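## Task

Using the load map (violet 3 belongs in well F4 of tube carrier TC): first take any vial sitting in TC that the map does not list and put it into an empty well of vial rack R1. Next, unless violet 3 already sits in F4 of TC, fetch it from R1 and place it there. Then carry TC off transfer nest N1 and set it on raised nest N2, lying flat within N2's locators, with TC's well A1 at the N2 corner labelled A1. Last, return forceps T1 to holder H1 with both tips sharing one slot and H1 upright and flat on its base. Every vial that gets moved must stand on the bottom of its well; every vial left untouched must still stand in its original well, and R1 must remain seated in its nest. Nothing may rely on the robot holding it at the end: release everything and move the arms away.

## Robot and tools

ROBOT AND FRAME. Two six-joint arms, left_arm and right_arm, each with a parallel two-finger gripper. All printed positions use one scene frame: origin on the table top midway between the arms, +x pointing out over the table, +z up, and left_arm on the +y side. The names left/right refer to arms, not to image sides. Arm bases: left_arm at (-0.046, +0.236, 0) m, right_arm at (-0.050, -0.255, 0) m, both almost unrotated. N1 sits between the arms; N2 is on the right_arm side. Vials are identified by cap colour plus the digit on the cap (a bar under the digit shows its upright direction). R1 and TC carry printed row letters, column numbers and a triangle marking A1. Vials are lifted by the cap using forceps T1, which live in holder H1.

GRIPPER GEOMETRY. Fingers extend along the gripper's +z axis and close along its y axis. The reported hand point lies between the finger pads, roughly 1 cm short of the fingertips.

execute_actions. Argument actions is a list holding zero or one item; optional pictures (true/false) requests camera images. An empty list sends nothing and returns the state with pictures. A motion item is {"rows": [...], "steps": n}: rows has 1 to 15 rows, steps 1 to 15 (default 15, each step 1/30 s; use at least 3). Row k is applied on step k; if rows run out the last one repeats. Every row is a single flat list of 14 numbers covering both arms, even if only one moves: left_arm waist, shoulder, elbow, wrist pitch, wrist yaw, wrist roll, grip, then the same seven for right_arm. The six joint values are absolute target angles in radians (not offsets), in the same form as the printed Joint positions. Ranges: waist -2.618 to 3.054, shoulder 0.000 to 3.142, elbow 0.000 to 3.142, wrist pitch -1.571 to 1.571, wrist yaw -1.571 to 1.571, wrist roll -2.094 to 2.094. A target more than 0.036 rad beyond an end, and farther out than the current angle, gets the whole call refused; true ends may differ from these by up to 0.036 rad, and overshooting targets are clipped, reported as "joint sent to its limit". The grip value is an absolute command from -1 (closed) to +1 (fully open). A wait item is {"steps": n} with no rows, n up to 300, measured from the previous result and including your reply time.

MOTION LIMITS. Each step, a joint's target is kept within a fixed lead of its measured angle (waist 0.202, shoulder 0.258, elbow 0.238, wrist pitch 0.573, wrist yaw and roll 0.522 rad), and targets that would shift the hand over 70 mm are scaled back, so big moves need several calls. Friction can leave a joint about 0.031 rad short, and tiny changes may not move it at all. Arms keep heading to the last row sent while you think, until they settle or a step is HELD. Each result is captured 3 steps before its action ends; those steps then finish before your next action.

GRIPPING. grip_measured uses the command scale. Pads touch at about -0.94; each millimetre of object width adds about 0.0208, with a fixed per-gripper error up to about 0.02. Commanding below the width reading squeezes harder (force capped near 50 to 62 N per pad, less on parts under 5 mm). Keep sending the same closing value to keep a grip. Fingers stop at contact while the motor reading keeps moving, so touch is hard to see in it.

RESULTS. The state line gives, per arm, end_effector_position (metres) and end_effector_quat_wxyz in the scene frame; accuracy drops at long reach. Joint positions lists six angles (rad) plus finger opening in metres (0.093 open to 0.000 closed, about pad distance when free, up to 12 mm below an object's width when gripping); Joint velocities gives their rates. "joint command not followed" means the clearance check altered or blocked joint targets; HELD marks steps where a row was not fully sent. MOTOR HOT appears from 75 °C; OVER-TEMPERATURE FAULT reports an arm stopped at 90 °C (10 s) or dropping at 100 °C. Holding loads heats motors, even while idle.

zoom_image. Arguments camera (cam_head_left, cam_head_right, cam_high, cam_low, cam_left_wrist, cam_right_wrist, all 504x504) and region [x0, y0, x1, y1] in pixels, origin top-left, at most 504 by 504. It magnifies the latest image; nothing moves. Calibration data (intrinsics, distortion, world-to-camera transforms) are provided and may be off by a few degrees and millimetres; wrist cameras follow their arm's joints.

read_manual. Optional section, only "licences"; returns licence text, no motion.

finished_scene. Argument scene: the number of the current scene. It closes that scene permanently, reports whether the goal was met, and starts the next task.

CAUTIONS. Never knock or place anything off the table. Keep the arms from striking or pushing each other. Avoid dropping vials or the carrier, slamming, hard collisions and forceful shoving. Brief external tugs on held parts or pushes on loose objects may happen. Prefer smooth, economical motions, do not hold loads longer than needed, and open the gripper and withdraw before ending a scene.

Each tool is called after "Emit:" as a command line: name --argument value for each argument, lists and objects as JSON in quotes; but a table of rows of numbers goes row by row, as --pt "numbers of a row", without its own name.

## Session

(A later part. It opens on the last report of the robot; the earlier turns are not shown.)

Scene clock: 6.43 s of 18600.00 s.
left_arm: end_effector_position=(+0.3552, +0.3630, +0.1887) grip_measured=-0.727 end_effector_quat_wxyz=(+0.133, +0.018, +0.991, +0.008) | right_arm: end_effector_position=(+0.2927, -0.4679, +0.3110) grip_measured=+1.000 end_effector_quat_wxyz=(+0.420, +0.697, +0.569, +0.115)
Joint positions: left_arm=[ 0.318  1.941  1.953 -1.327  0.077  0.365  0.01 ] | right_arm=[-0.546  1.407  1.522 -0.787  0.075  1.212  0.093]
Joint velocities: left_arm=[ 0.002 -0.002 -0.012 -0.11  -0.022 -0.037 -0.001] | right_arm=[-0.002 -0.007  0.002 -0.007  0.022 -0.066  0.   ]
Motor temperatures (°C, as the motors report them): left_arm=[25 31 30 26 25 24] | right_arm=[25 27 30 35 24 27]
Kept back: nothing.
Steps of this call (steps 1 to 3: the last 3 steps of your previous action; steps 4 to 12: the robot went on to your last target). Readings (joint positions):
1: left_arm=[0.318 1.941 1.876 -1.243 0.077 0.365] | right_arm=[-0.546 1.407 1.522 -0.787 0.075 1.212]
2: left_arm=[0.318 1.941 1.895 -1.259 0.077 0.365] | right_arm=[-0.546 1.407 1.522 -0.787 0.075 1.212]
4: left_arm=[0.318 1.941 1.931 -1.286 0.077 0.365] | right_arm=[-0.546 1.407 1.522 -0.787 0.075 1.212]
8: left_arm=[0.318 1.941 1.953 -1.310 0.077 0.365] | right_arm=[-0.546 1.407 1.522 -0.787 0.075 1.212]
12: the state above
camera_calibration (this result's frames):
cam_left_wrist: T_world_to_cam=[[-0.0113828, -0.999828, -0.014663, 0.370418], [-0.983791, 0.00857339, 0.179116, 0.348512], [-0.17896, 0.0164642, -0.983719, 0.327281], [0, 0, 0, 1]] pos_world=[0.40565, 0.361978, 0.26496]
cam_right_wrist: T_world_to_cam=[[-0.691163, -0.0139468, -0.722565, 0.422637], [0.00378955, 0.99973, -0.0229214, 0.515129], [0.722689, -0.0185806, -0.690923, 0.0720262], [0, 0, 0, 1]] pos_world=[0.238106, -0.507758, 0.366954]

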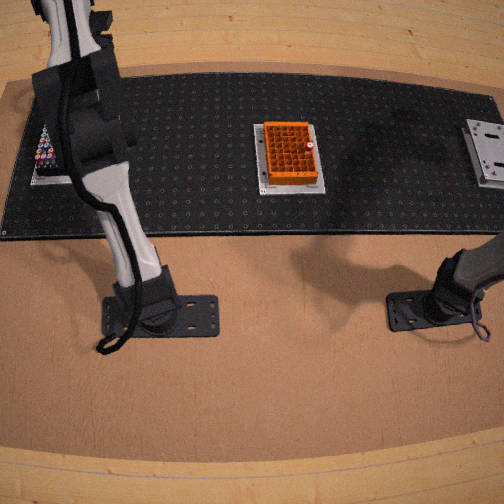

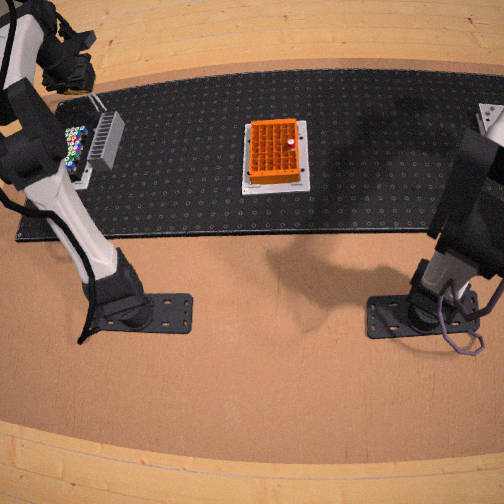

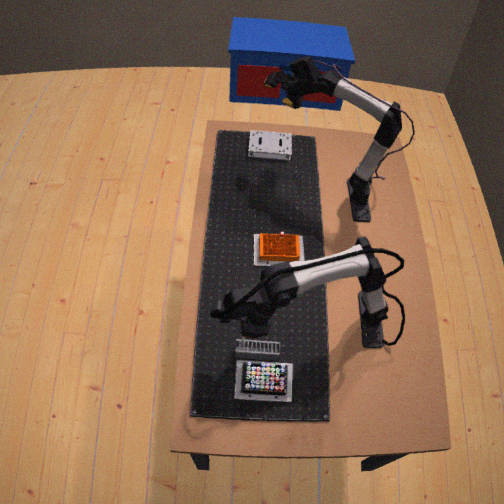

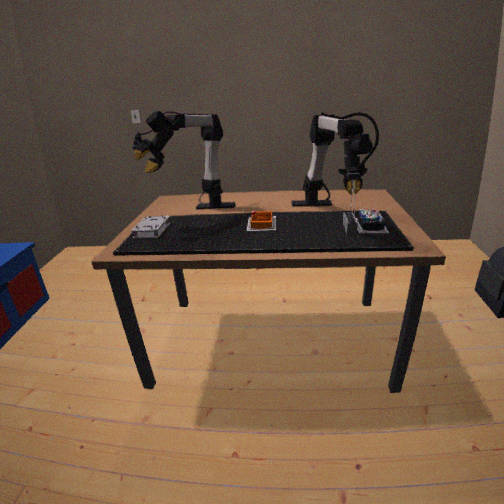

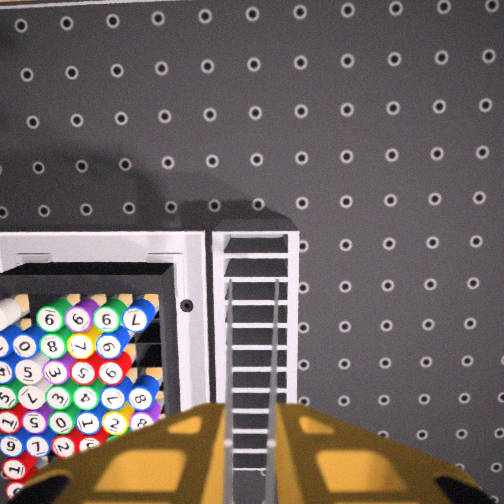

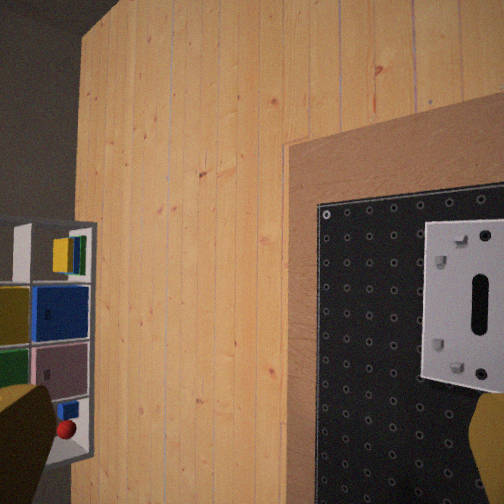

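Emit:
execute_actions --actions '[{"rows":[[0.27,1.9,1.92,-1.32,0.085,0.36,-0.73,-0.546,1.407,1.522,-0.787,0.075,1.212,1],[0.2,1.86,1.88,-1.3,0.085,0.36,-0.73,-0.546,1.407,1.522,-0.787,0.075,1.212,1],[0.13,1.83,1.84,-1.28,0.085,0.36,-0.73,-0.546,1.407,1.522,-0.787,0.075,1.212,1],[0.06,1.80,1.80,-1.275,0.085,0.36,-0.73,-0.546,1.407,1.522,-0.787,0.075,1.212,1],[-0.01,1.80,1.78,-1.275,0.085,0.36,-0.73,-0.546,1.407,1.522,-0.787,0.075,1.212,1],[-0.08,1.80,1.78,-1.275,0.085,0.36,-0.73,-0.546,1.407,1.522,-0.787,0.075,1.212,1],[-0.15,1.80,1.78,-1.275,0.085,0.36,-0.73,-0.546,1.407,1.522,-0.787,0.075,1.212,1],[-0.22,1.80,1.78,-1.275,0.085,0.36,-0.73,-0.546,1.407,1.522,-0.787,0.075,1.212,1],[-0.29,1.80,1.78,-1.275,0.085,0.36,-0.73,-0.546,1.407,1.522,-0.787,0.075,1.212,1],[-0.36,1.80,1.78,-1.275,0.085,0.36,-0.73,-0.546,1.407,1.522,-0.787,0.075,1.212,1],[-0.43,1.80,1.78,-1.275,0.085,0.36,-0.73,-0.546,1.407,1.522,-0.787,0.075,1.212,1],[-0.50,1.80,1.78,-1.275,0.085,0.36,-0.73,-0.546,1.407,1.522,-0.787,0.075,1.212,1],[-0.57,1.80,1.78,-1.275,0.085,0.36,-0.73,-0.546,1.407,1.522,-0.787,0.075,1.212,1],[-0.63,1.80,1.78,-1.275,0.085,0.36,-0.73,-0.546,1.407,1.522,-0.787,0.075,1.212,1],[-0.67,1.80,1.78,-1.275,0.085,0.36,-0.73,-0.546,1.407,1.522,-0.787,0.075,1.212,1]],"steps":15}]'

Emit:
execute_actions --actions '[{"rows":[[-0.69,1.80,1.78,-1.275,0.085,0.36,-0.73,-0.546,1.407,1.522,-0.787,0.075,1.212,1],[-0.705,1.80,1.78,-1.275,0.085,0.36,-0.73,-0.546,1.407,1.522,-0.787,0.075,1.212,1]],"steps":15}]'

Emit:
execute_actions --actions '[{"steps":10}]' --pictures true

Scene clock: 7.33 s of 18600.00 s.
left_arm: end_effector_position=(+0.3357, +0.1329, +0.1842) grip_measured=-0.727 end_effector_quat_wxyz=(+0.125, +0.294, +0.947, -0.029) | right_arm: end_effector_position=(+0.2927, -0.4679, +0.3110) grip_measured=+1.000 end_effector_quat_wxyz=(+0.420, +0.697, +0.569, +0.115)
Joint positions: left_arm=[-0.251  1.836  1.798 -1.287  0.075  0.362  0.01 ] | right_arm=[-0.546  1.407  1.522 -0.787  0.075  1.212  0.093]
Joint velocities: left_arm=[-1.81  -0.012 -0.032  0.051  0.007 -0.007 -0.001] | right_arm=[-0.002 -0.002 -0.002 -0.007  0.022 -0.007  0.   ]
Motor temperatures (°C, as the motors report them): left_arm=[25 32 31 26 25 24] | right_arm=[25 27 30 35 24 27]
Steps of this call (steps 1 to 15: the robot went on to your last target; steps 16 to 27: the first 12 steps of this action). Readings (joint positions):
16: left_arm=[0.315 1.939 1.950 -1.334 0.076 0.364] | right_arm=[-0.546 1.407 1.522 -0.787 0.075 1.212]
17: left_arm=[0.303 1.930 1.935 -1.326 0.074 0.364] | right_arm=[-0.546 1.407 1.522 -0.787 0.075 1.212]
19: left_arm=[0.239 1.893 1.876 -1.308 0.066 0.362] | right_arm=[-0.546 1.407 1.522 -0.787 0.075 1.212]
23: left_arm=[0.006 1.841 1.807 -1.302 0.069 0.362] | right_arm=[-0.546 1.407 1.522 -0.787 0.075 1.212]
27: the state above

Scene clock: 7.83 s of 18600.00 s.
left_arm: end_effector_position=(+0.2489, -0.0311, +0.1845) grip_measured=-0.727 end_effector_quat_wxyz=(+0.117, +0.505, +0.853, -0.067) | right_arm: end_effector_position=(+0.2927, -0.4679, +0.3110) grip_measured=+1.000 end_effector_quat_wxyz=(+0.420, +0.697, +0.569, +0.115)
Joint positions: left_arm=[-0.715  1.836  1.796 -1.276  0.095  0.362  0.01 ] | right_arm=[-0.546  1.407  1.522 -0.787  0.075  1.212  0.093]
Joint velocities: left_arm=[ 0.076 -0.017  0.002 -0.007 -0.037 -0.081 -0.   ] | right_arm=[ 0.007 -0.002 -0.002  0.066  0.022 -0.051  0.   ]
Motor temperatures (°C, as the motors report them): left_arm=[25 32 31 26 25 24] | right_arm=[25 27 30 35 24 27]
Steps of this call (steps 1 to 3: the last 3 steps of your previous action; steps 4 to 15: the first 12 steps of this action). Readings (joint positions):
4: left_arm=[-0.510 1.836 1.796 -1.278 0.078 0.362] | right_arm=[-0.546 1.407 1.522 -0.787 0.075 1.212]
5: left_arm=[-0.575 1.836 1.796 -1.277 0.079 0.362] | right_arm=[-0.546 1.407 1.522 -0.787 0.075 1.212]
7: left_arm=[-0.684 1.836 1.796 -1.276 0.087 0.362] | right_arm=[-0.546 1.407 1.522 -0.787 0.075 1.212]
11: left_arm=[-0.736 1.836 1.796 -1.276 0.100 0.362] | right_arm=[-0.546 1.407 1.522 -0.787 0.075 1.212]
15: the state above

Scene clock: 8.17 s of 18600.00 s.
left_arm: end_effector_position=(+0.2496, -0.0304, +0.1845) grip_measured=-0.727 end_effector_quat_wxyz=(+0.118, +0.504, +0.853, -0.066) | right_arm: end_effector_position=(+0.2927, -0.4679, +0.3110) grip_measured=+1.000 end_effector_quat_wxyz=(+0.420, +0.697, +0.569, +0.115)
Joint positions: left_arm=[-0.713  1.836  1.796 -1.276  0.093  0.362  0.01 ] | right_arm=[-0.546  1.407  1.522 -0.787  0.075  1.212  0.093]
Joint velocities: left_arm=[-0.022 -0.022 -0.007  0.007  0.022 -0.022 -0.001] | right_arm=[ 0.007 -0.007 -0.007  0.037  0.037  0.007  0.   ]
Motor temperatures (°C, as the motors report them): left_arm=[25 32 31 26 25 24] | right_arm=[25 27 30 35 24 27]
Kept back: nothing.
Steps of this call (steps 1 to 3: the last 3 steps of your previous action; steps 4 to 10: the robot went on to your last target). Readings (joint positions):
1: left_arm=[-0.713 1.836 1.796 -1.276 0.094 0.362] | right_arm=[-0.546 1.407 1.522 -0.787 0.075 1.212]
2: left_arm=[-0.713 1.836 1.796 -1.276 0.093 0.362] | right_arm=[-0.546 1.407 1.522 -0.787 0.075 1.212]
4: left_arm=[-0.713 1.836 1.796 -1.276 0.093 0.362] | right_arm=[-0.546 1.407 1.522 -0.787 0.075 1.212]
8: left_arm=[-0.713 1.836 1.796 -1.276 0.093 0.362] | right_arm=[-0.546 1.407 1.522 -0.787 0.075 1.212]
10: the state above
camera_calibration (this result's frames):
cam_left_wrist: T_world_to_cam=[[-0.864586, -0.502485, 0.000897104, 0.200989], [-0.4946, 0.851332, 0.17494, 0.152976], [-0.0886686, 0.150807, -0.984579, 0.292457], [0, 0, 0, 1]] pos_world=[0.275366, -0.0733436, 0.261005]
cam_right_wrist: T_world_to_cam=[[-0.691163, -0.0139468, -0.722565, 0.422637], [0.00378955, 0.99973, -0.0229214, 0.515129], [0.722689, -0.0185806, -0.690923, 0.0720262], [0, 0, 0, 1]] pos_world=[0.238106, -0.507758, 0.366954]

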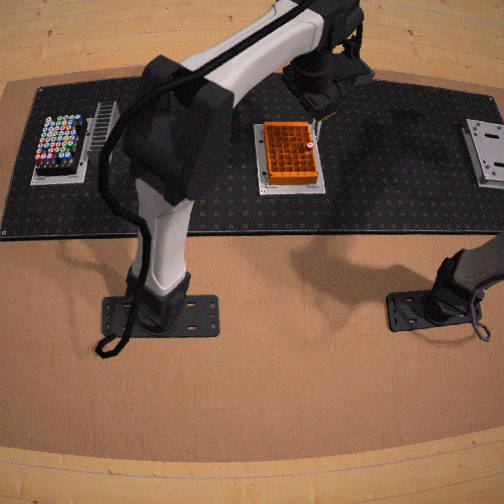

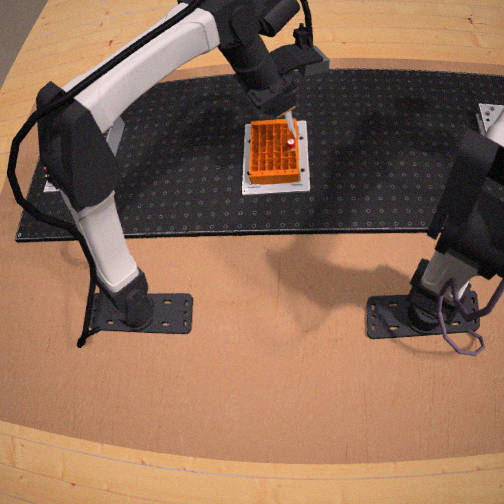

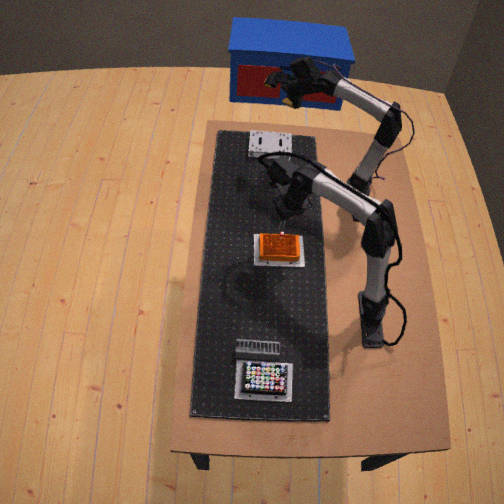

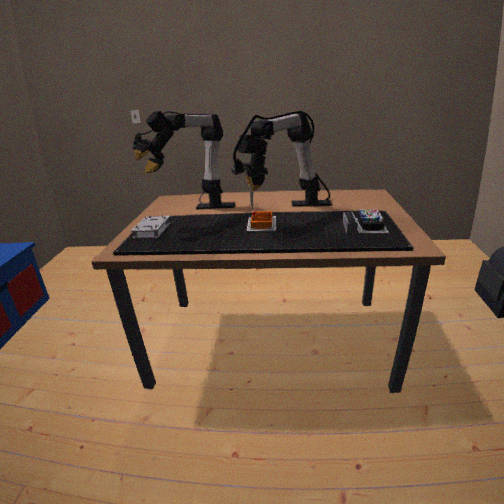

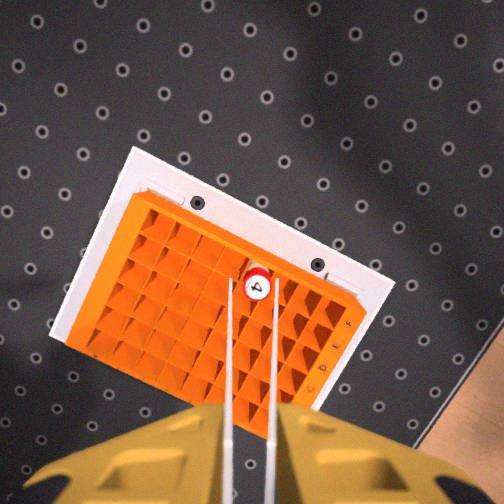

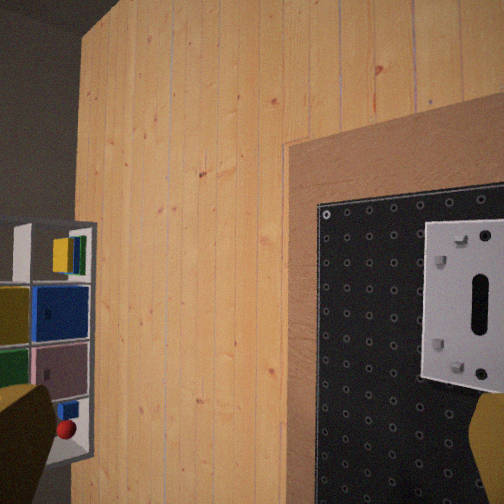

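Emit:
execute_actions --actions '[{"rows":[[-0.705,1.758,1.72,-1.16,0.085,0.36,-0.73,-0.546,1.407,1.522,-0.787,0.075,1.212,1],[-0.705,1.758,1.69,-1.16,0.085,0.36,-0.73,-0.546,1.407,1.522,-0.787,0.075,1.212,1],[-0.705,1.758,1.66,-1.16,0.085,0.36,-0.73,-0.546,1.407,1.522,-0.787,0.075,1.212,1],[-0.705,1.758,1.635,-1.16,0.085,0.36,-0.73,-0.546,1.407,1.522,-0.787,0.075,1.212,1]],"steps":15}]'

Emit:
execute_actions --actions '[{"steps":12}]' --pictures true

Scene clock: 8.73 s of 18600.00 s.
left_arm: end_effector_position=(+0.2390, -0.0215, +0.1648) grip_measured=-0.727 end_effector_quat_wxyz=(+0.114, +0.504, +0.854, -0.065) | right_arm: end_effector_position=(+0.2927, -0.4679, +0.3110) grip_measured=+1.000 end_effector_quat_wxyz=(+0.420, +0.697, +0.569, +0.115)
Joint positions: left_arm=[-0.713  1.776  1.644 -1.192  0.092  0.362  0.01 ] | right_arm=[-0.546  1.407  1.522 -0.787  0.075  1.212  0.093]
Joint velocities: left_arm=[-0.007  0.032  0.002  0.125  0.007  0.007  0.001] | right_arm=[-0.017 -0.007 -0.007 -0.081  0.007 -0.022  0.   ]
Motor temperatures (°C, as the motors report them): left_arm=[25 32 31 26 25 24] | right_arm=[25 27 30 35 24 27]
Steps of this call (steps 1 to 5: the robot went on to your last target; steps 6 to 17: the first 12 steps of this action). Readings (joint positions):
6: left_arm=[-0.713 1.828 1.783 -1.259 0.093 0.362] | right_arm=[-0.546 1.407 1.522 -0.787 0.075 1.212]
7: left_arm=[-0.713 1.814 1.756 -1.235 0.093 0.362] | right_arm=[-0.546 1.407 1.522 -0.787 0.075 1.212]
9: left_arm=[-0.713 1.786 1.700 -1.212 0.093 0.362] | right_arm=[-0.546 1.407 1.522 -0.787 0.075 1.212]
13: left_arm=[-0.713 1.776 1.647 -1.203 0.092 0.362] | right_arm=[-0.546 1.407 1.522 -0.787 0.075 1.212]
17: the state above

Scene clock: 9.13 s of 18600.00 s.
left_arm: end_effector_position=(+0.2408, -0.0230, +0.1654) grip_measured=-0.727 end_effector_quat_wxyz=(+0.119, +0.504, +0.853, -0.066) | right_arm: end_effector_position=(+0.2927, -0.4679, +0.3110) grip_measured=+1.000 end_effector_quat_wxyz=(+0.420, +0.697, +0.569, +0.115)
Joint positions: left_arm=[-0.713  1.776  1.644 -1.182  0.092  0.362  0.01 ] | right_arm=[-0.546  1.407  1.522 -0.787  0.075  1.212  0.093]
Joint velocities: left_arm=[ 0.002 -0.002 -0.002  0.007 -0.051  0.037 -0.   ] | right_arm=[ 0.002 -0.007  0.002 -0.037 -0.066 -0.007  0.   ]
Motor temperatures (°C, as the motors report them): left_arm=[25 32 31 26 25 24] | right_arm=[25 27 30 35 24 27]
Kept back: nothing.
Steps of this call (steps 1 to 3: the last 3 steps of your previous action; steps 4 to 12: the robot went on to your last target). Readings (joint positions):
1: left_arm=[-0.713 1.776 1.644 -1.189 0.092 0.362] | right_arm=[-0.546 1.407 1.522 -0.787 0.075 1.212]
2: left_arm=[-0.713 1.776 1.644 -1.188 0.092 0.362] | right_arm=[-0.546 1.407 1.522 -0.787 0.075 1.212]
4: left_arm=[-0.713 1.776 1.644 -1.185 0.092 0.362] | right_arm=[-0.546 1.407 1.522 -0.787 0.075 1.212]
8: left_arm=[-0.713 1.776 1.644 -1.183 0.092 0.362] | right_arm=[-0.546 1.407 1.522 -0.787 0.075 1.212]
12: the state above
camera_calibration (this result's frames):
cam_left_wrist: T_world_to_cam=[[-0.864538, -0.502568, -0.00010569, 0.197307], [-0.494979, 0.851447, 0.173302, 0.146152], [-0.087006, 0.149878, -0.984869, 0.271398], [0, 0, 0, 1]] pos_world=[0.266535, -0.0659577, 0.241983]
cam_right_wrist: T_world_to_cam=[[-0.691163, -0.0139468, -0.722565, 0.422637], [0.00378955, 0.99973, -0.0229214, 0.515129], [0.722689, -0.0185806, -0.690923, 0.0720262], [0, 0, 0, 1]] pos_world=[0.238106, -0.507758, 0.366954]

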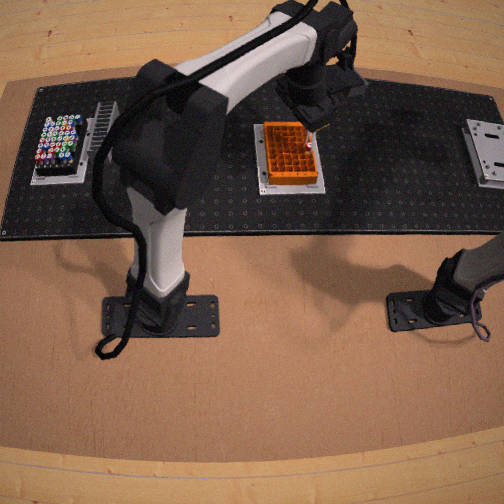

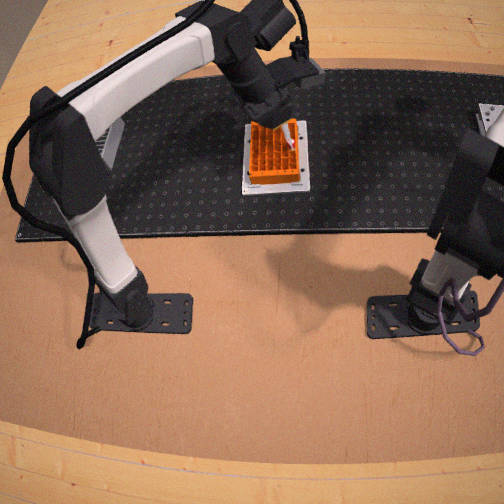

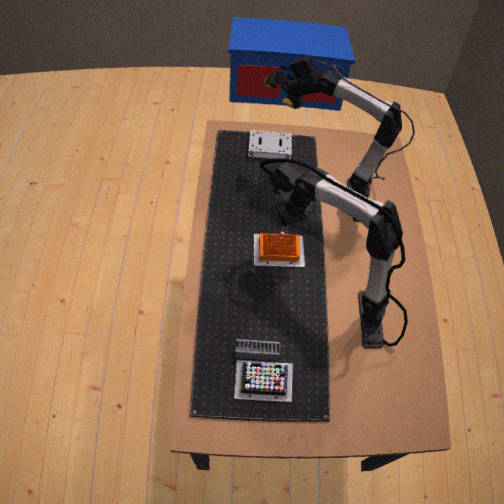

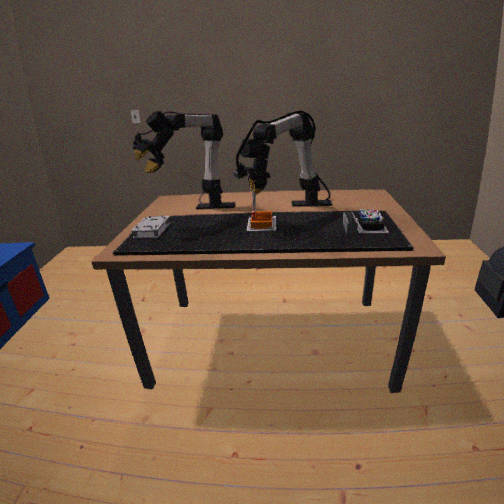

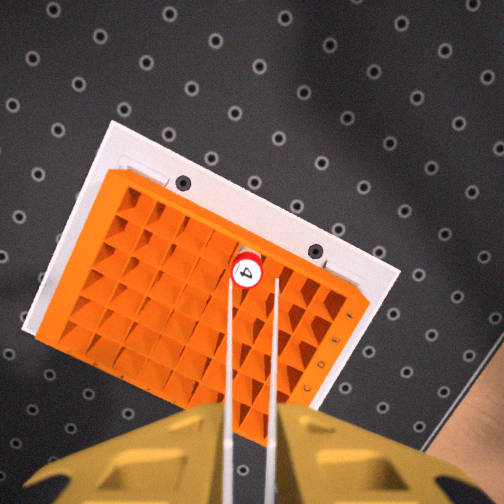

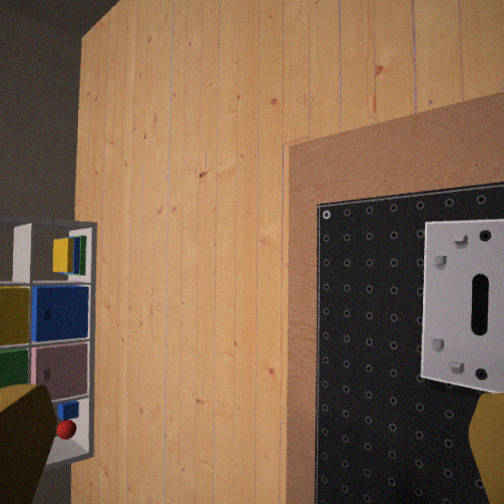

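Emit:
execute_actions --actions '[{"rows":[[-0.705,1.77,1.64,-1.152,0.072,0.36,-0.73,-0.546,1.407,1.522,-0.787,0.075,1.212,1]],"steps":15}]'

Emit:
execute_actions --actions '[{"rows":[[-0.705,1.77,1.63,-1.13,0.072,0.36,-0.73,-0.546,1.407,1.522,-0.787,0.075,1.212,1],[-0.705,1.77,1.62,-1.125,0.072,0.36,-0.73,-0.546,1.407,1.522,-0.787,0.075,1.212,1],[-0.705,1.77,1.61,-1.125,0.072,0.36,-0.73,-0.546,1.407,1.522,-0.787,0.075,1.212,1],[-0.705,1.77,1.60,-1.125,0.072,0.36,-0.73,-0.546,1.407,1.522,-0.787,0.075,1.212,1]],"steps":15}]'

Emit:
execute_actions --actions '[{"steps":10}]' --pictures true

Scene clock: 9.73 s of 18600.00 s.
left_arm: end_effector_position=(+0.2434, -0.0228, +0.1657) grip_measured=-0.727 end_effector_quat_wxyz=(+0.123, +0.503, +0.853, -0.062) | right_arm: end_effector_position=(+0.2927, -0.4679, +0.3110) grip_measured=+1.000 end_effector_quat_wxyz=(+0.420, +0.697, +0.569, +0.115)
Joint positions: left_arm=[-0.713  1.776  1.644 -1.174  0.082  0.362  0.01 ] | right_arm=[-0.546  1.407  1.522 -0.787  0.075  1.212  0.093]
Joint velocities: left_arm=[-0.002 -0.012  0.002  0.022  0.022  0.022  0.001] | right_arm=[ 0.012 -0.007 -0.012  0.051  0.007  0.007  0.   ]
Motor temperatures (°C, as the motors report them): left_arm=[25 33 31 26 25 24] | right_arm=[25 27 31 35 24 27]
Steps of this call (steps 1 to 6: the robot went on to your last target; steps 7 to 18: the first 12 steps of this action). Readings (joint positions):
7: left_arm=[-0.713 1.776 1.644 -1.181 0.091 0.362] | right_arm=[-0.546 1.407 1.522 -0.787 0.075 1.212]
8: left_arm=[-0.713 1.776 1.644 -1.180 0.089 0.362] | right_arm=[-0.546 1.407 1.522 -0.787 0.075 1.212]
10: left_arm=[-0.713 1.776 1.644 -1.177 0.086 0.362] | right_arm=[-0.546 1.407 1.522 -0.787 0.075 1.212]
14: left_arm=[-0.713 1.776 1.644 -1.175 0.083 0.362] | right_arm=[-0.546 1.407 1.522 -0.787 0.075 1.212]
18: the state above

Scene clock: 10.23 s of 18600.00 s.
left_arm: end_effector_position=(+0.2427, -0.0220, +0.1569) grip_measured=-0.727 end_effector_quat_wxyz=(+0.119, +0.503, +0.854, -0.060) | right_arm: end_effector_position=(+0.2927, -0.4679, +0.3110) grip_measured=+1.000 end_effector_quat_wxyz=(+0.420, +0.697, +0.569, +0.115)
Joint positions: left_arm=[-0.713  1.776  1.611 -1.149  0.081  0.362  0.01 ] | right_arm=[-0.546  1.407  1.522 -0.787  0.075  1.212  0.093]
Joint velocities: left_arm=[-0.007  0.007  0.007  0.037  0.007  0.022  0.002] | right_arm=[ 0.007 -0.002 -0.007  0.007 -0.007  0.007  0.   ]
Motor temperatures (°C, as the motors report them): left_arm=[25 33 31 26 25 24] | right_arm=[25 27 31 35 24 27]
Steps of this call (steps 1 to 3: the last 3 steps of your previous action; steps 4 to 15: the first 12 steps of this action). Readings (joint positions):
4: left_arm=[-0.713 1.776 1.644 -1.172 0.081 0.362] | right_arm=[-0.546 1.407 1.522 -0.787 0.075 1.212]
5: left_arm=[-0.713 1.776 1.642 -1.167 0.081 0.362] | right_arm=[-0.546 1.407 1.522 -0.787 0.075 1.212]
7: left_arm=[-0.713 1.776 1.633 -1.155 0.081 0.362] | right_arm=[-0.546 1.407 1.522 -0.787 0.075 1.212]
11: left_arm=[-0.713 1.776 1.612 -1.151 0.081 0.362] | right_arm=[-0.546 1.407 1.522 -0.787 0.075 1.212]
15: the state above

Scene clock: 10.57 s of 18600.00 s.
left_arm: end_effector_position=(+0.2431, -0.0223, +0.1570) grip_measured=-0.727 end_effector_quat_wxyz=(+0.121, +0.503, +0.853, -0.061) | right_arm: end_effector_position=(+0.2927, -0.4679, +0.3110) grip_measured=+1.000 end_effector_quat_wxyz=(+0.420, +0.697, +0.569, +0.115)
Joint positions: left_arm=[-0.713  1.776  1.611 -1.147  0.081  0.362  0.01 ] | right_arm=[-0.546  1.407  1.522 -0.787  0.075  1.212  0.093]
Joint velocities: left_arm=[ 0.017 -0.012  0.007 -0.037  0.125  0.022 -0.001] | right_arm=[ 0.002 -0.012 -0.007  0.066 -0.022 -0.037  0.   ]
Motor temperatures (°C, as the motors report them): left_arm=[25 33 31 26 25 24] | right_arm=[25 27 31 35 24 27]
Kept back: nothing.
Steps of this call (steps 1 to 3: the last 3 steps of your previous action; steps 4 to 10: the robot went on to your last target). Readings (joint positions):
1: left_arm=[-0.713 1.776 1.611 -1.148 0.081 0.362] | right_arm=[-0.546 1.407 1.522 -0.787 0.075 1.212]
2: left_arm=[-0.713 1.776 1.611 -1.148 0.081 0.362] | right_arm=[-0.546 1.407 1.522 -0.787 0.075 1.212]
4: left_arm=[-0.713 1.776 1.611 -1.147 0.081 0.362] | right_arm=[-0.546 1.407 1.522 -0.787 0.075 1.212]
8: left_arm=[-0.713 1.776 1.611 -1.147 0.081 0.362] | right_arm=[-0.546 1.407 1.522 -0.787 0.075 1.212]
10: the state above
camera_calibration (this result's frames):
cam_left_wrist: T_world_to_cam=[[-0.862968, -0.505128, -0.0115018, 0.200951], [-0.499071, 0.848627, 0.175384, 0.148698], [-0.0788305, 0.157091, -0.984433, 0.261331], [0, 0, 0, 1]] pos_world=[0.268226, -0.0657362, 0.233495]
cam_right_wrist: T_world_to_cam=[[-0.691163, -0.0139468, -0.722565, 0.422637], [0.00378955, 0.99973, -0.0229214, 0.515129], [0.722689, -0.0185806, -0.690923, 0.0720262], [0, 0, 0, 1]] pos_world=[0.238106, -0.507758, 0.366954]

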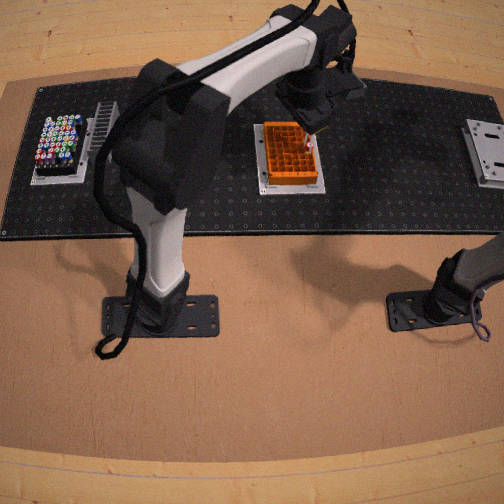

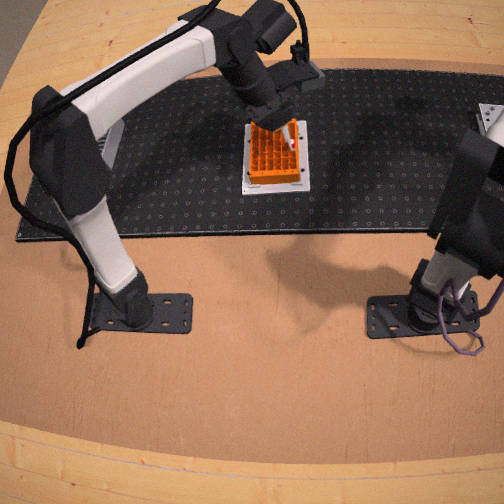

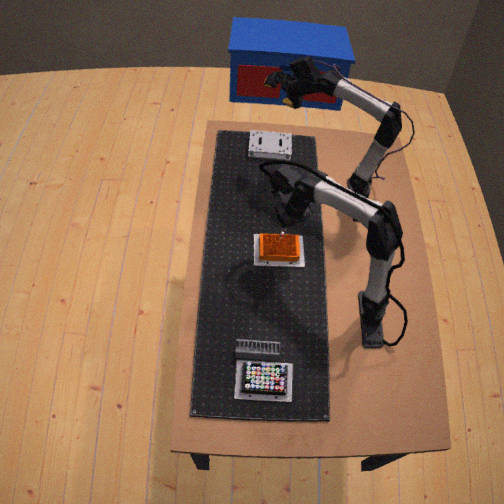

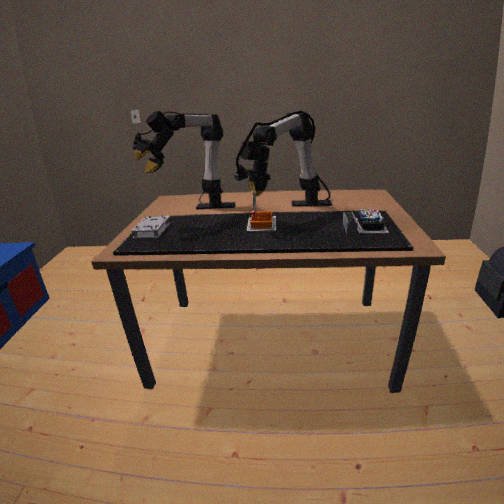

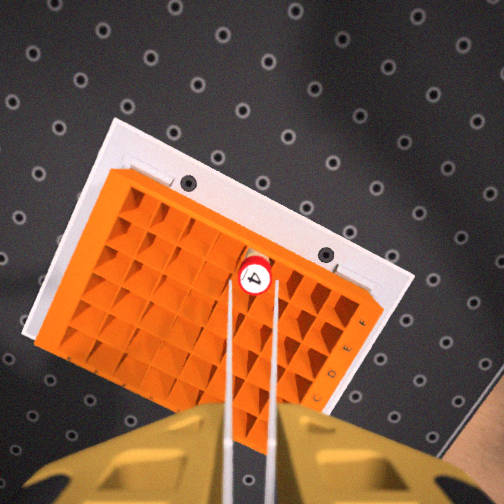

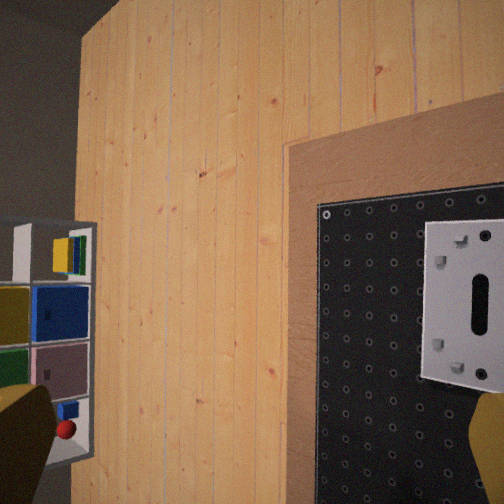

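Down 8 mm, out ~2 mm.

Emit:
execute_actions --actions '[{"rows":[[-0.705,1.77,1.60,-1.10,0.072,0.36,-0.73,-0.546,1.407,1.522,-0.787,0.075,1.212,1],[-0.705,1.77,1.59,-1.09,0.072,0.36,-0.73,-0.546,1.407,1.522,-0.787,0.075,1.212,1],[-0.705,1.77,1.58,-1.09,0.072,0.36,-0.73,-0.546,1.407,1.522,-0.787,0.075,1.212,1],[-0.705,1.77,1.568,-1.09,0.072,0.36,-0.73,-0.546,1.407,1.522,-0.787,0.075,1.212,1]],"steps":15}]'

Emit:
execute_actions --actions '[{"steps":10}]' --pictures true

Emit:
zoom_image --camera "cam_head_right" --region '[260, 110, 320, 170]'

Emit:
zoom_image --camera "cam_low" --region '[230, 180, 290, 240]'

Scene clock: 13.40 s of 18600.00 s.
left_arm: end_effector_position=(+0.2436, -0.0226, +0.1490) grip_measured=-0.727 end_effector_quat_wxyz=(+0.121, +0.503, +0.853, -0.060) | right_arm: end_effector_position=(+0.2927, -0.4679, +0.3110) grip_measured=+1.000 end_effector_quat_wxyz=(+0.420, +0.697, +0.569, +0.115)
Joint positions: left_arm=[-0.713  1.776  1.58  -1.115  0.08   0.362  0.01 ] | right_arm=[-0.546  1.407  1.522 -0.787  0.075  1.212  0.093]
Joint velocities: left_arm=[-0.012 -0.007  0.002  0.007  0.007  0.066  0.   ] | right_arm=[ 0.012  0.017 -0.002  0.022 -0.022 -0.007  0.   ]
Motor temperatures (°C, as the motors report them): left_arm=[25 33 31 27 25 24] | right_arm=[25 27 31 36 24 27]
Steps of this call (steps 1 to 15: the robot went on to your last target; steps 16 to 73: nothing new was sent; steps 74 to 85: the first 12 steps of this action). Readings (joint positions):
74: left_arm=[-0.713 1.776 1.611 -1.144 0.081 0.362] | right_arm=[-0.546 1.407 1.522 -0.787 0.075 1.212]
75: left_arm=[-0.713 1.776 1.610 -1.139 0.080 0.362] | right_arm=[-0.546 1.407 1.522 -0.787 0.075 1.212]
77: left_arm=[-0.713 1.776 1.601 -1.125 0.080 0.362] | right_arm=[-0.546 1.407 1.522 -0.787 0.075 1.212]
81: left_arm=[-0.713 1.776 1.580 -1.118 0.080 0.362] | right_arm=[-0.546 1.407 1.522 -0.787 0.075 1.212]
85: the state above

Scene clock: 13.73 s of 18600.00 s.
left_arm: end_effector_position=(+0.2441, -0.0231, +0.1492) grip_measured=-0.727 end_effector_quat_wxyz=(+0.122, +0.503, +0.853, -0.061) | right_arm: end_effector_position=(+0.2927, -0.4679, +0.3110) grip_measured=+1.000 end_effector_quat_wxyz=(+0.420, +0.697, +0.569, +0.115)
Joint positions: left_arm=[-0.713  1.776  1.58  -1.112  0.08   0.362  0.01 ] | right_arm=[-0.546  1.407  1.522 -0.787  0.075  1.212  0.093]
Joint velocities: left_arm=[ 0.002 -0.007  0.012 -0.007 -0.051  0.007 -0.   ] | right_arm=[-0.002 -0.017  0.007  0.007 -0.007 -0.022  0.   ]
Motor temperatures (°C, as the motors report them): left_arm=[25 33 31 27 25 24] | right_arm=[25 27 31 36 24 27]
Kept back: nothing.
Steps of this call (steps 1 to 3: the last 3 steps of your previous action; steps 4 to 10: the robot went on to your last target). Readings (joint positions):
1: left_arm=[-0.713 1.776 1.580 -1.114 0.080 0.362] | right_arm=[-0.546 1.407 1.522 -0.787 0.075 1.212]
2: left_arm=[-0.713 1.776 1.580 -1.114 0.080 0.362] | right_arm=[-0.546 1.407 1.522 -0.787 0.075 1.212]
4: left_arm=[-0.713 1.776 1.580 -1.113 0.080 0.362] | right_arm=[-0.546 1.407 1.522 -0.787 0.075 1.212]
8: left_arm=[-0.713 1.776 1.580 -1.112 0.080 0.362] | right_arm=[-0.546 1.407 1.522 -0.787 0.075 1.212]
10: the state above
camera_calibration (this result's frames):
cam_left_wrist: T_world_to_cam=[[-0.862883, -0.505236, -0.0130194, 0.20156], [-0.499655, 0.84891, 0.172326, 0.151825], [-0.0760131, 0.155203, -0.984954, 0.253235], [0, 0, 0, 1]] pos_world=[0.269032, -0.0663528, 0.225886]
cam_right_wrist: T_world_to_cam=[[-0.691163, -0.0139468, -0.722565, 0.422637], [0.00378955, 0.99973, -0.0229214, 0.515129], [0.722689, -0.0185806, -0.690923, 0.0720262], [0, 0, 0, 1]] pos_world=[0.238106, -0.507758, 0.366954]

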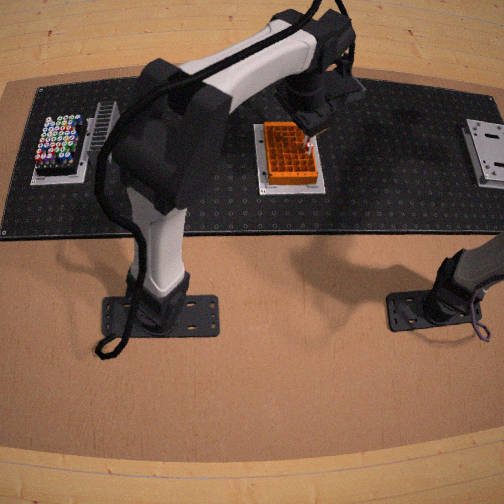

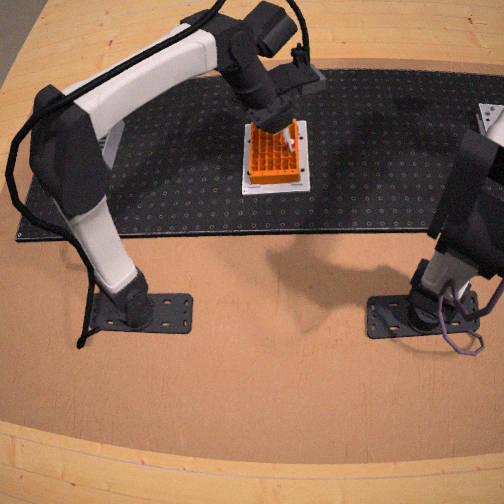

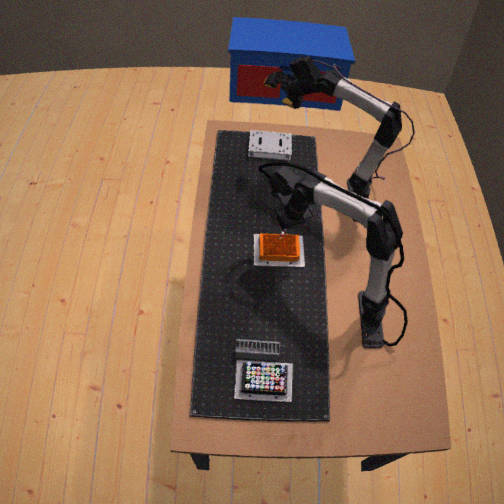

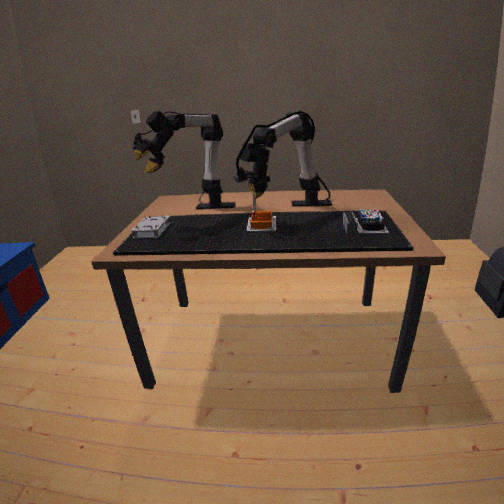

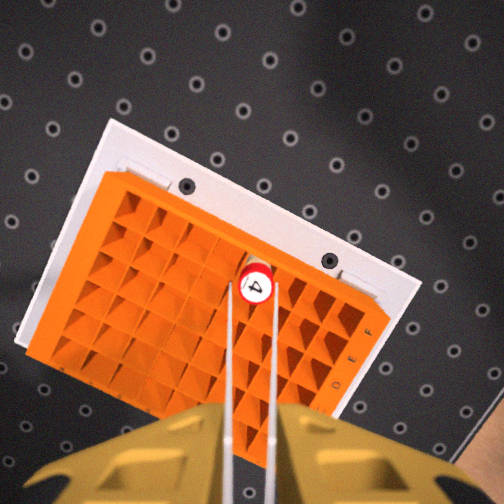

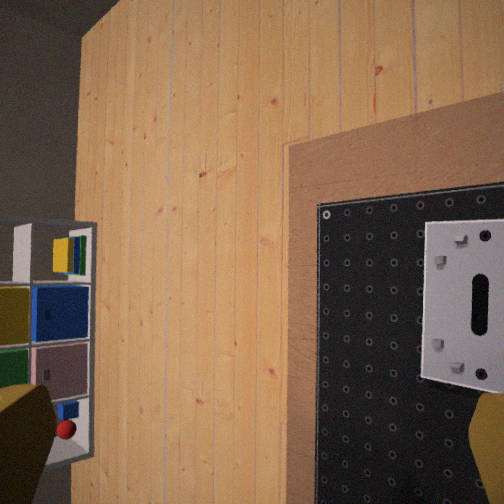

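Region (260, 110, 320, 170) of cam_head_right's 504x504 image, scaled by 8.400, with more detail than that image has.

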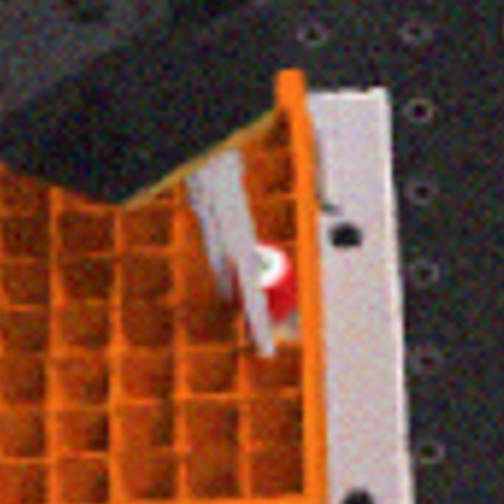

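Region (230, 180, 290, 240) of cam_low's 504x504 image, scaled by 8.400, with more detail than that image has.

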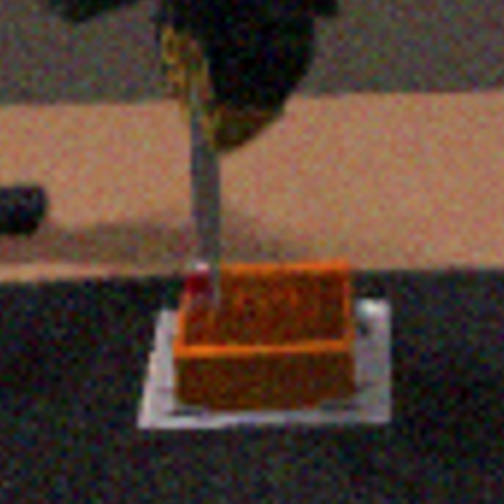

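Emit:
execute_actions --actions '[{"rows":[[-0.705,1.77,1.575,-1.077,0.095,0.36,-0.73,-0.546,1.407,1.522,-0.787,0.075,1.212,1]],"steps":15}]'

Emit:
execute_actions --actions '[{"steps":8}]' --pictures true

Emit:
zoom_image --camera "cam_head_right" --region '[260, 110, 320, 170]'

Emit:
zoom_image --camera "cam_low" --region '[230, 180, 290, 240]'

Scene clock: 14.27 s of 18600.00 s.
left_arm: end_effector_position=(+0.2457, -0.0256, +0.1501) grip_measured=-0.727 end_effector_quat_wxyz=(+0.128, +0.503, +0.852, -0.064) | right_arm: end_effector_position=(+0.2927, -0.4679, +0.3110) grip_measured=+1.000 end_effector_quat_wxyz=(+0.420, +0.697, +0.569, +0.115)
Joint positions: left_arm=[-0.713  1.776  1.58  -1.099  0.086  0.362  0.01 ] | right_arm=[-0.546  1.407  1.522 -0.787  0.075  1.212  0.093]
Joint velocities: left_arm=[ 0.007 -0.012  0.002  0.007  0.037 -0.066  0.   ] | right_arm=[ 0.002 -0.022 -0.012  0.037 -0.051 -0.007  0.   ]
Motor temperatures (°C, as the motors report them): left_arm=[25 33 31 27 25 24] | right_arm=[25 27 31 36 24 27]
Steps of this call (steps 1 to 4: the robot went on to your last target; steps 5 to 16: the first 12 steps of this action). Readings (joint positions):
5: left_arm=[-0.713 1.776 1.580 -1.111 0.081 0.362] | right_arm=[-0.546 1.407 1.522 -0.787 0.075 1.212]
6: left_arm=[-0.713 1.776 1.580 -1.109 0.082 0.362] | right_arm=[-0.546 1.407 1.522 -0.787 0.075 1.212]
8: left_arm=[-0.713 1.776 1.580 -1.104 0.083 0.362] | right_arm=[-0.546 1.407 1.522 -0.787 0.075 1.212]
12: left_arm=[-0.713 1.776 1.580 -1.101 0.085 0.362] | right_arm=[-0.546 1.407 1.522 -0.787 0.075 1.212]
16: the state above

Scene clock: 14.53 s of 18600.00 s.
left_arm: end_effector_position=(+0.2457, -0.0257, +0.1501) grip_measured=-0.727 end_effector_quat_wxyz=(+0.128, +0.503, +0.852, -0.064) | right_arm: end_effector_position=(+0.2927, -0.4679, +0.3110) grip_measured=+1.000 end_effector_quat_wxyz=(+0.420, +0.697, +0.569, +0.115)
Joint positions: left_arm=[-0.713  1.776  1.58  -1.099  0.086  0.362  0.01 ] | right_arm=[-0.546  1.407  1.522 -0.787  0.075  1.212  0.093]
Joint velocities: left_arm=[-0.002  0.012  0.007 -0.007 -0.037 -0.051  0.   ] | right_arm=[ 0.022  0.007  0.002  0.037 -0.007 -0.051  0.   ]
Motor temperatures (°C, as the motors report them): left_arm=[25 33 31 27 25 24] | right_arm=[25 27 31 36 24 27]
Kept back: nothing.
Steps of this call (steps 1 to 3: the last 3 steps of your previous action; steps 4 to 8: the robot went on to your last target). Readings (joint positions):
1: left_arm=[-0.713 1.776 1.580 -1.099 0.086 0.362] | right_arm=[-0.546 1.407 1.522 -0.787 0.075 1.212]
2: left_arm=[-0.713 1.776 1.580 -1.099 0.086 0.362] | right_arm=[-0.546 1.407 1.522 -0.787 0.075 1.212]
4: left_arm=[-0.713 1.776 1.580 -1.099 0.086 0.362] | right_arm=[-0.546 1.407 1.522 -0.787 0.075 1.212]
8: the state above
camera_calibration (this result's frames):
cam_left_wrist: T_world_to_cam=[[-0.863571, -0.50408, -0.0121361, 0.201729], [-0.499384, 0.851703, 0.158801, 0.156729], [-0.0697123, 0.143197, -0.987236, 0.25312], [0, 0, 0, 1]] pos_world=[0.270121, -0.0680447, 0.227448]
cam_right_wrist: T_world_to_cam=[[-0.691163, -0.0139468, -0.722565, 0.422637], [0.00378955, 0.99973, -0.0229214, 0.515129], [0.722689, -0.0185806, -0.690923, 0.0720262], [0, 0, 0, 1]] pos_world=[0.238106, -0.507758, 0.366954]

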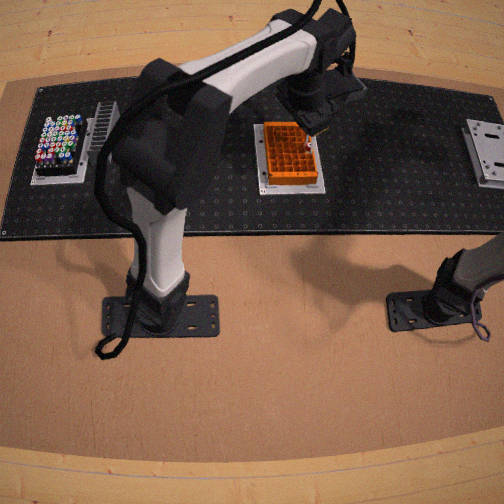

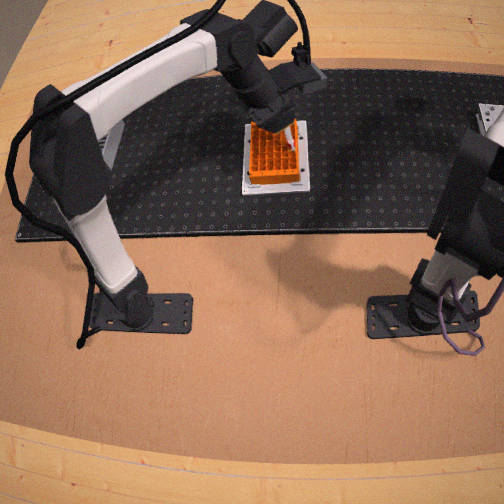

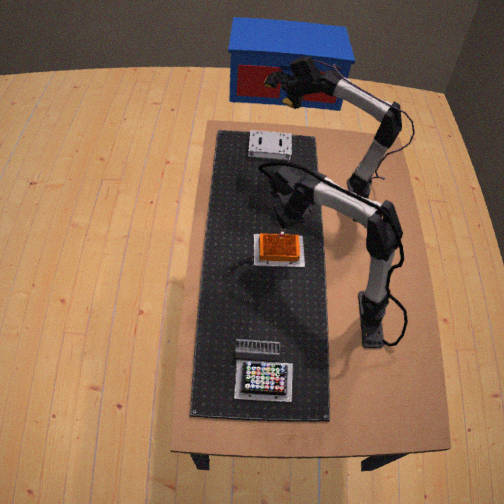

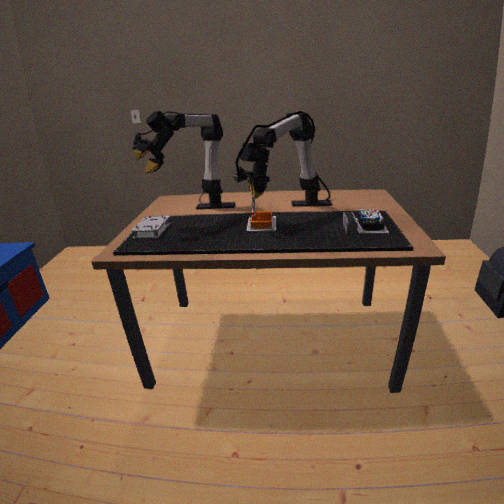

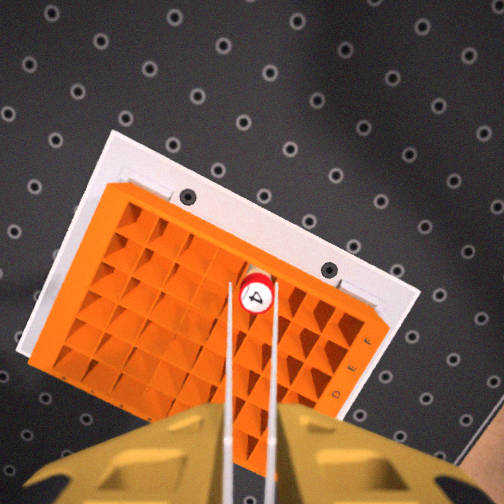

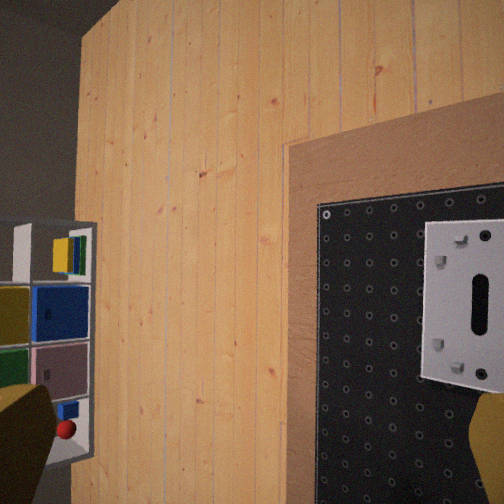

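Region (260, 110, 320, 170) of cam_head_right's 504x504 image, scaled by 8.400, with more detail than that image has.

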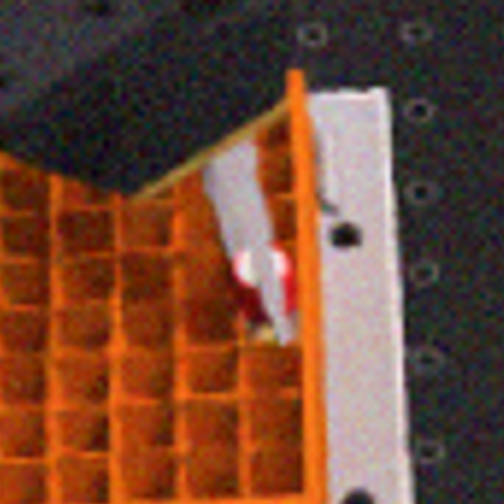

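Region (230, 180, 290, 240) of cam_low's 504x504 image, scaled by 8.400, with more detail than that image has.

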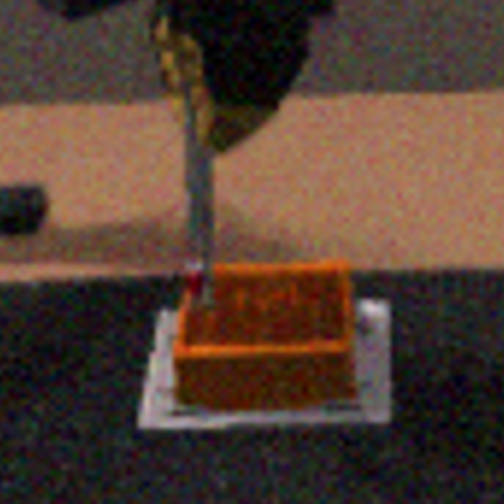

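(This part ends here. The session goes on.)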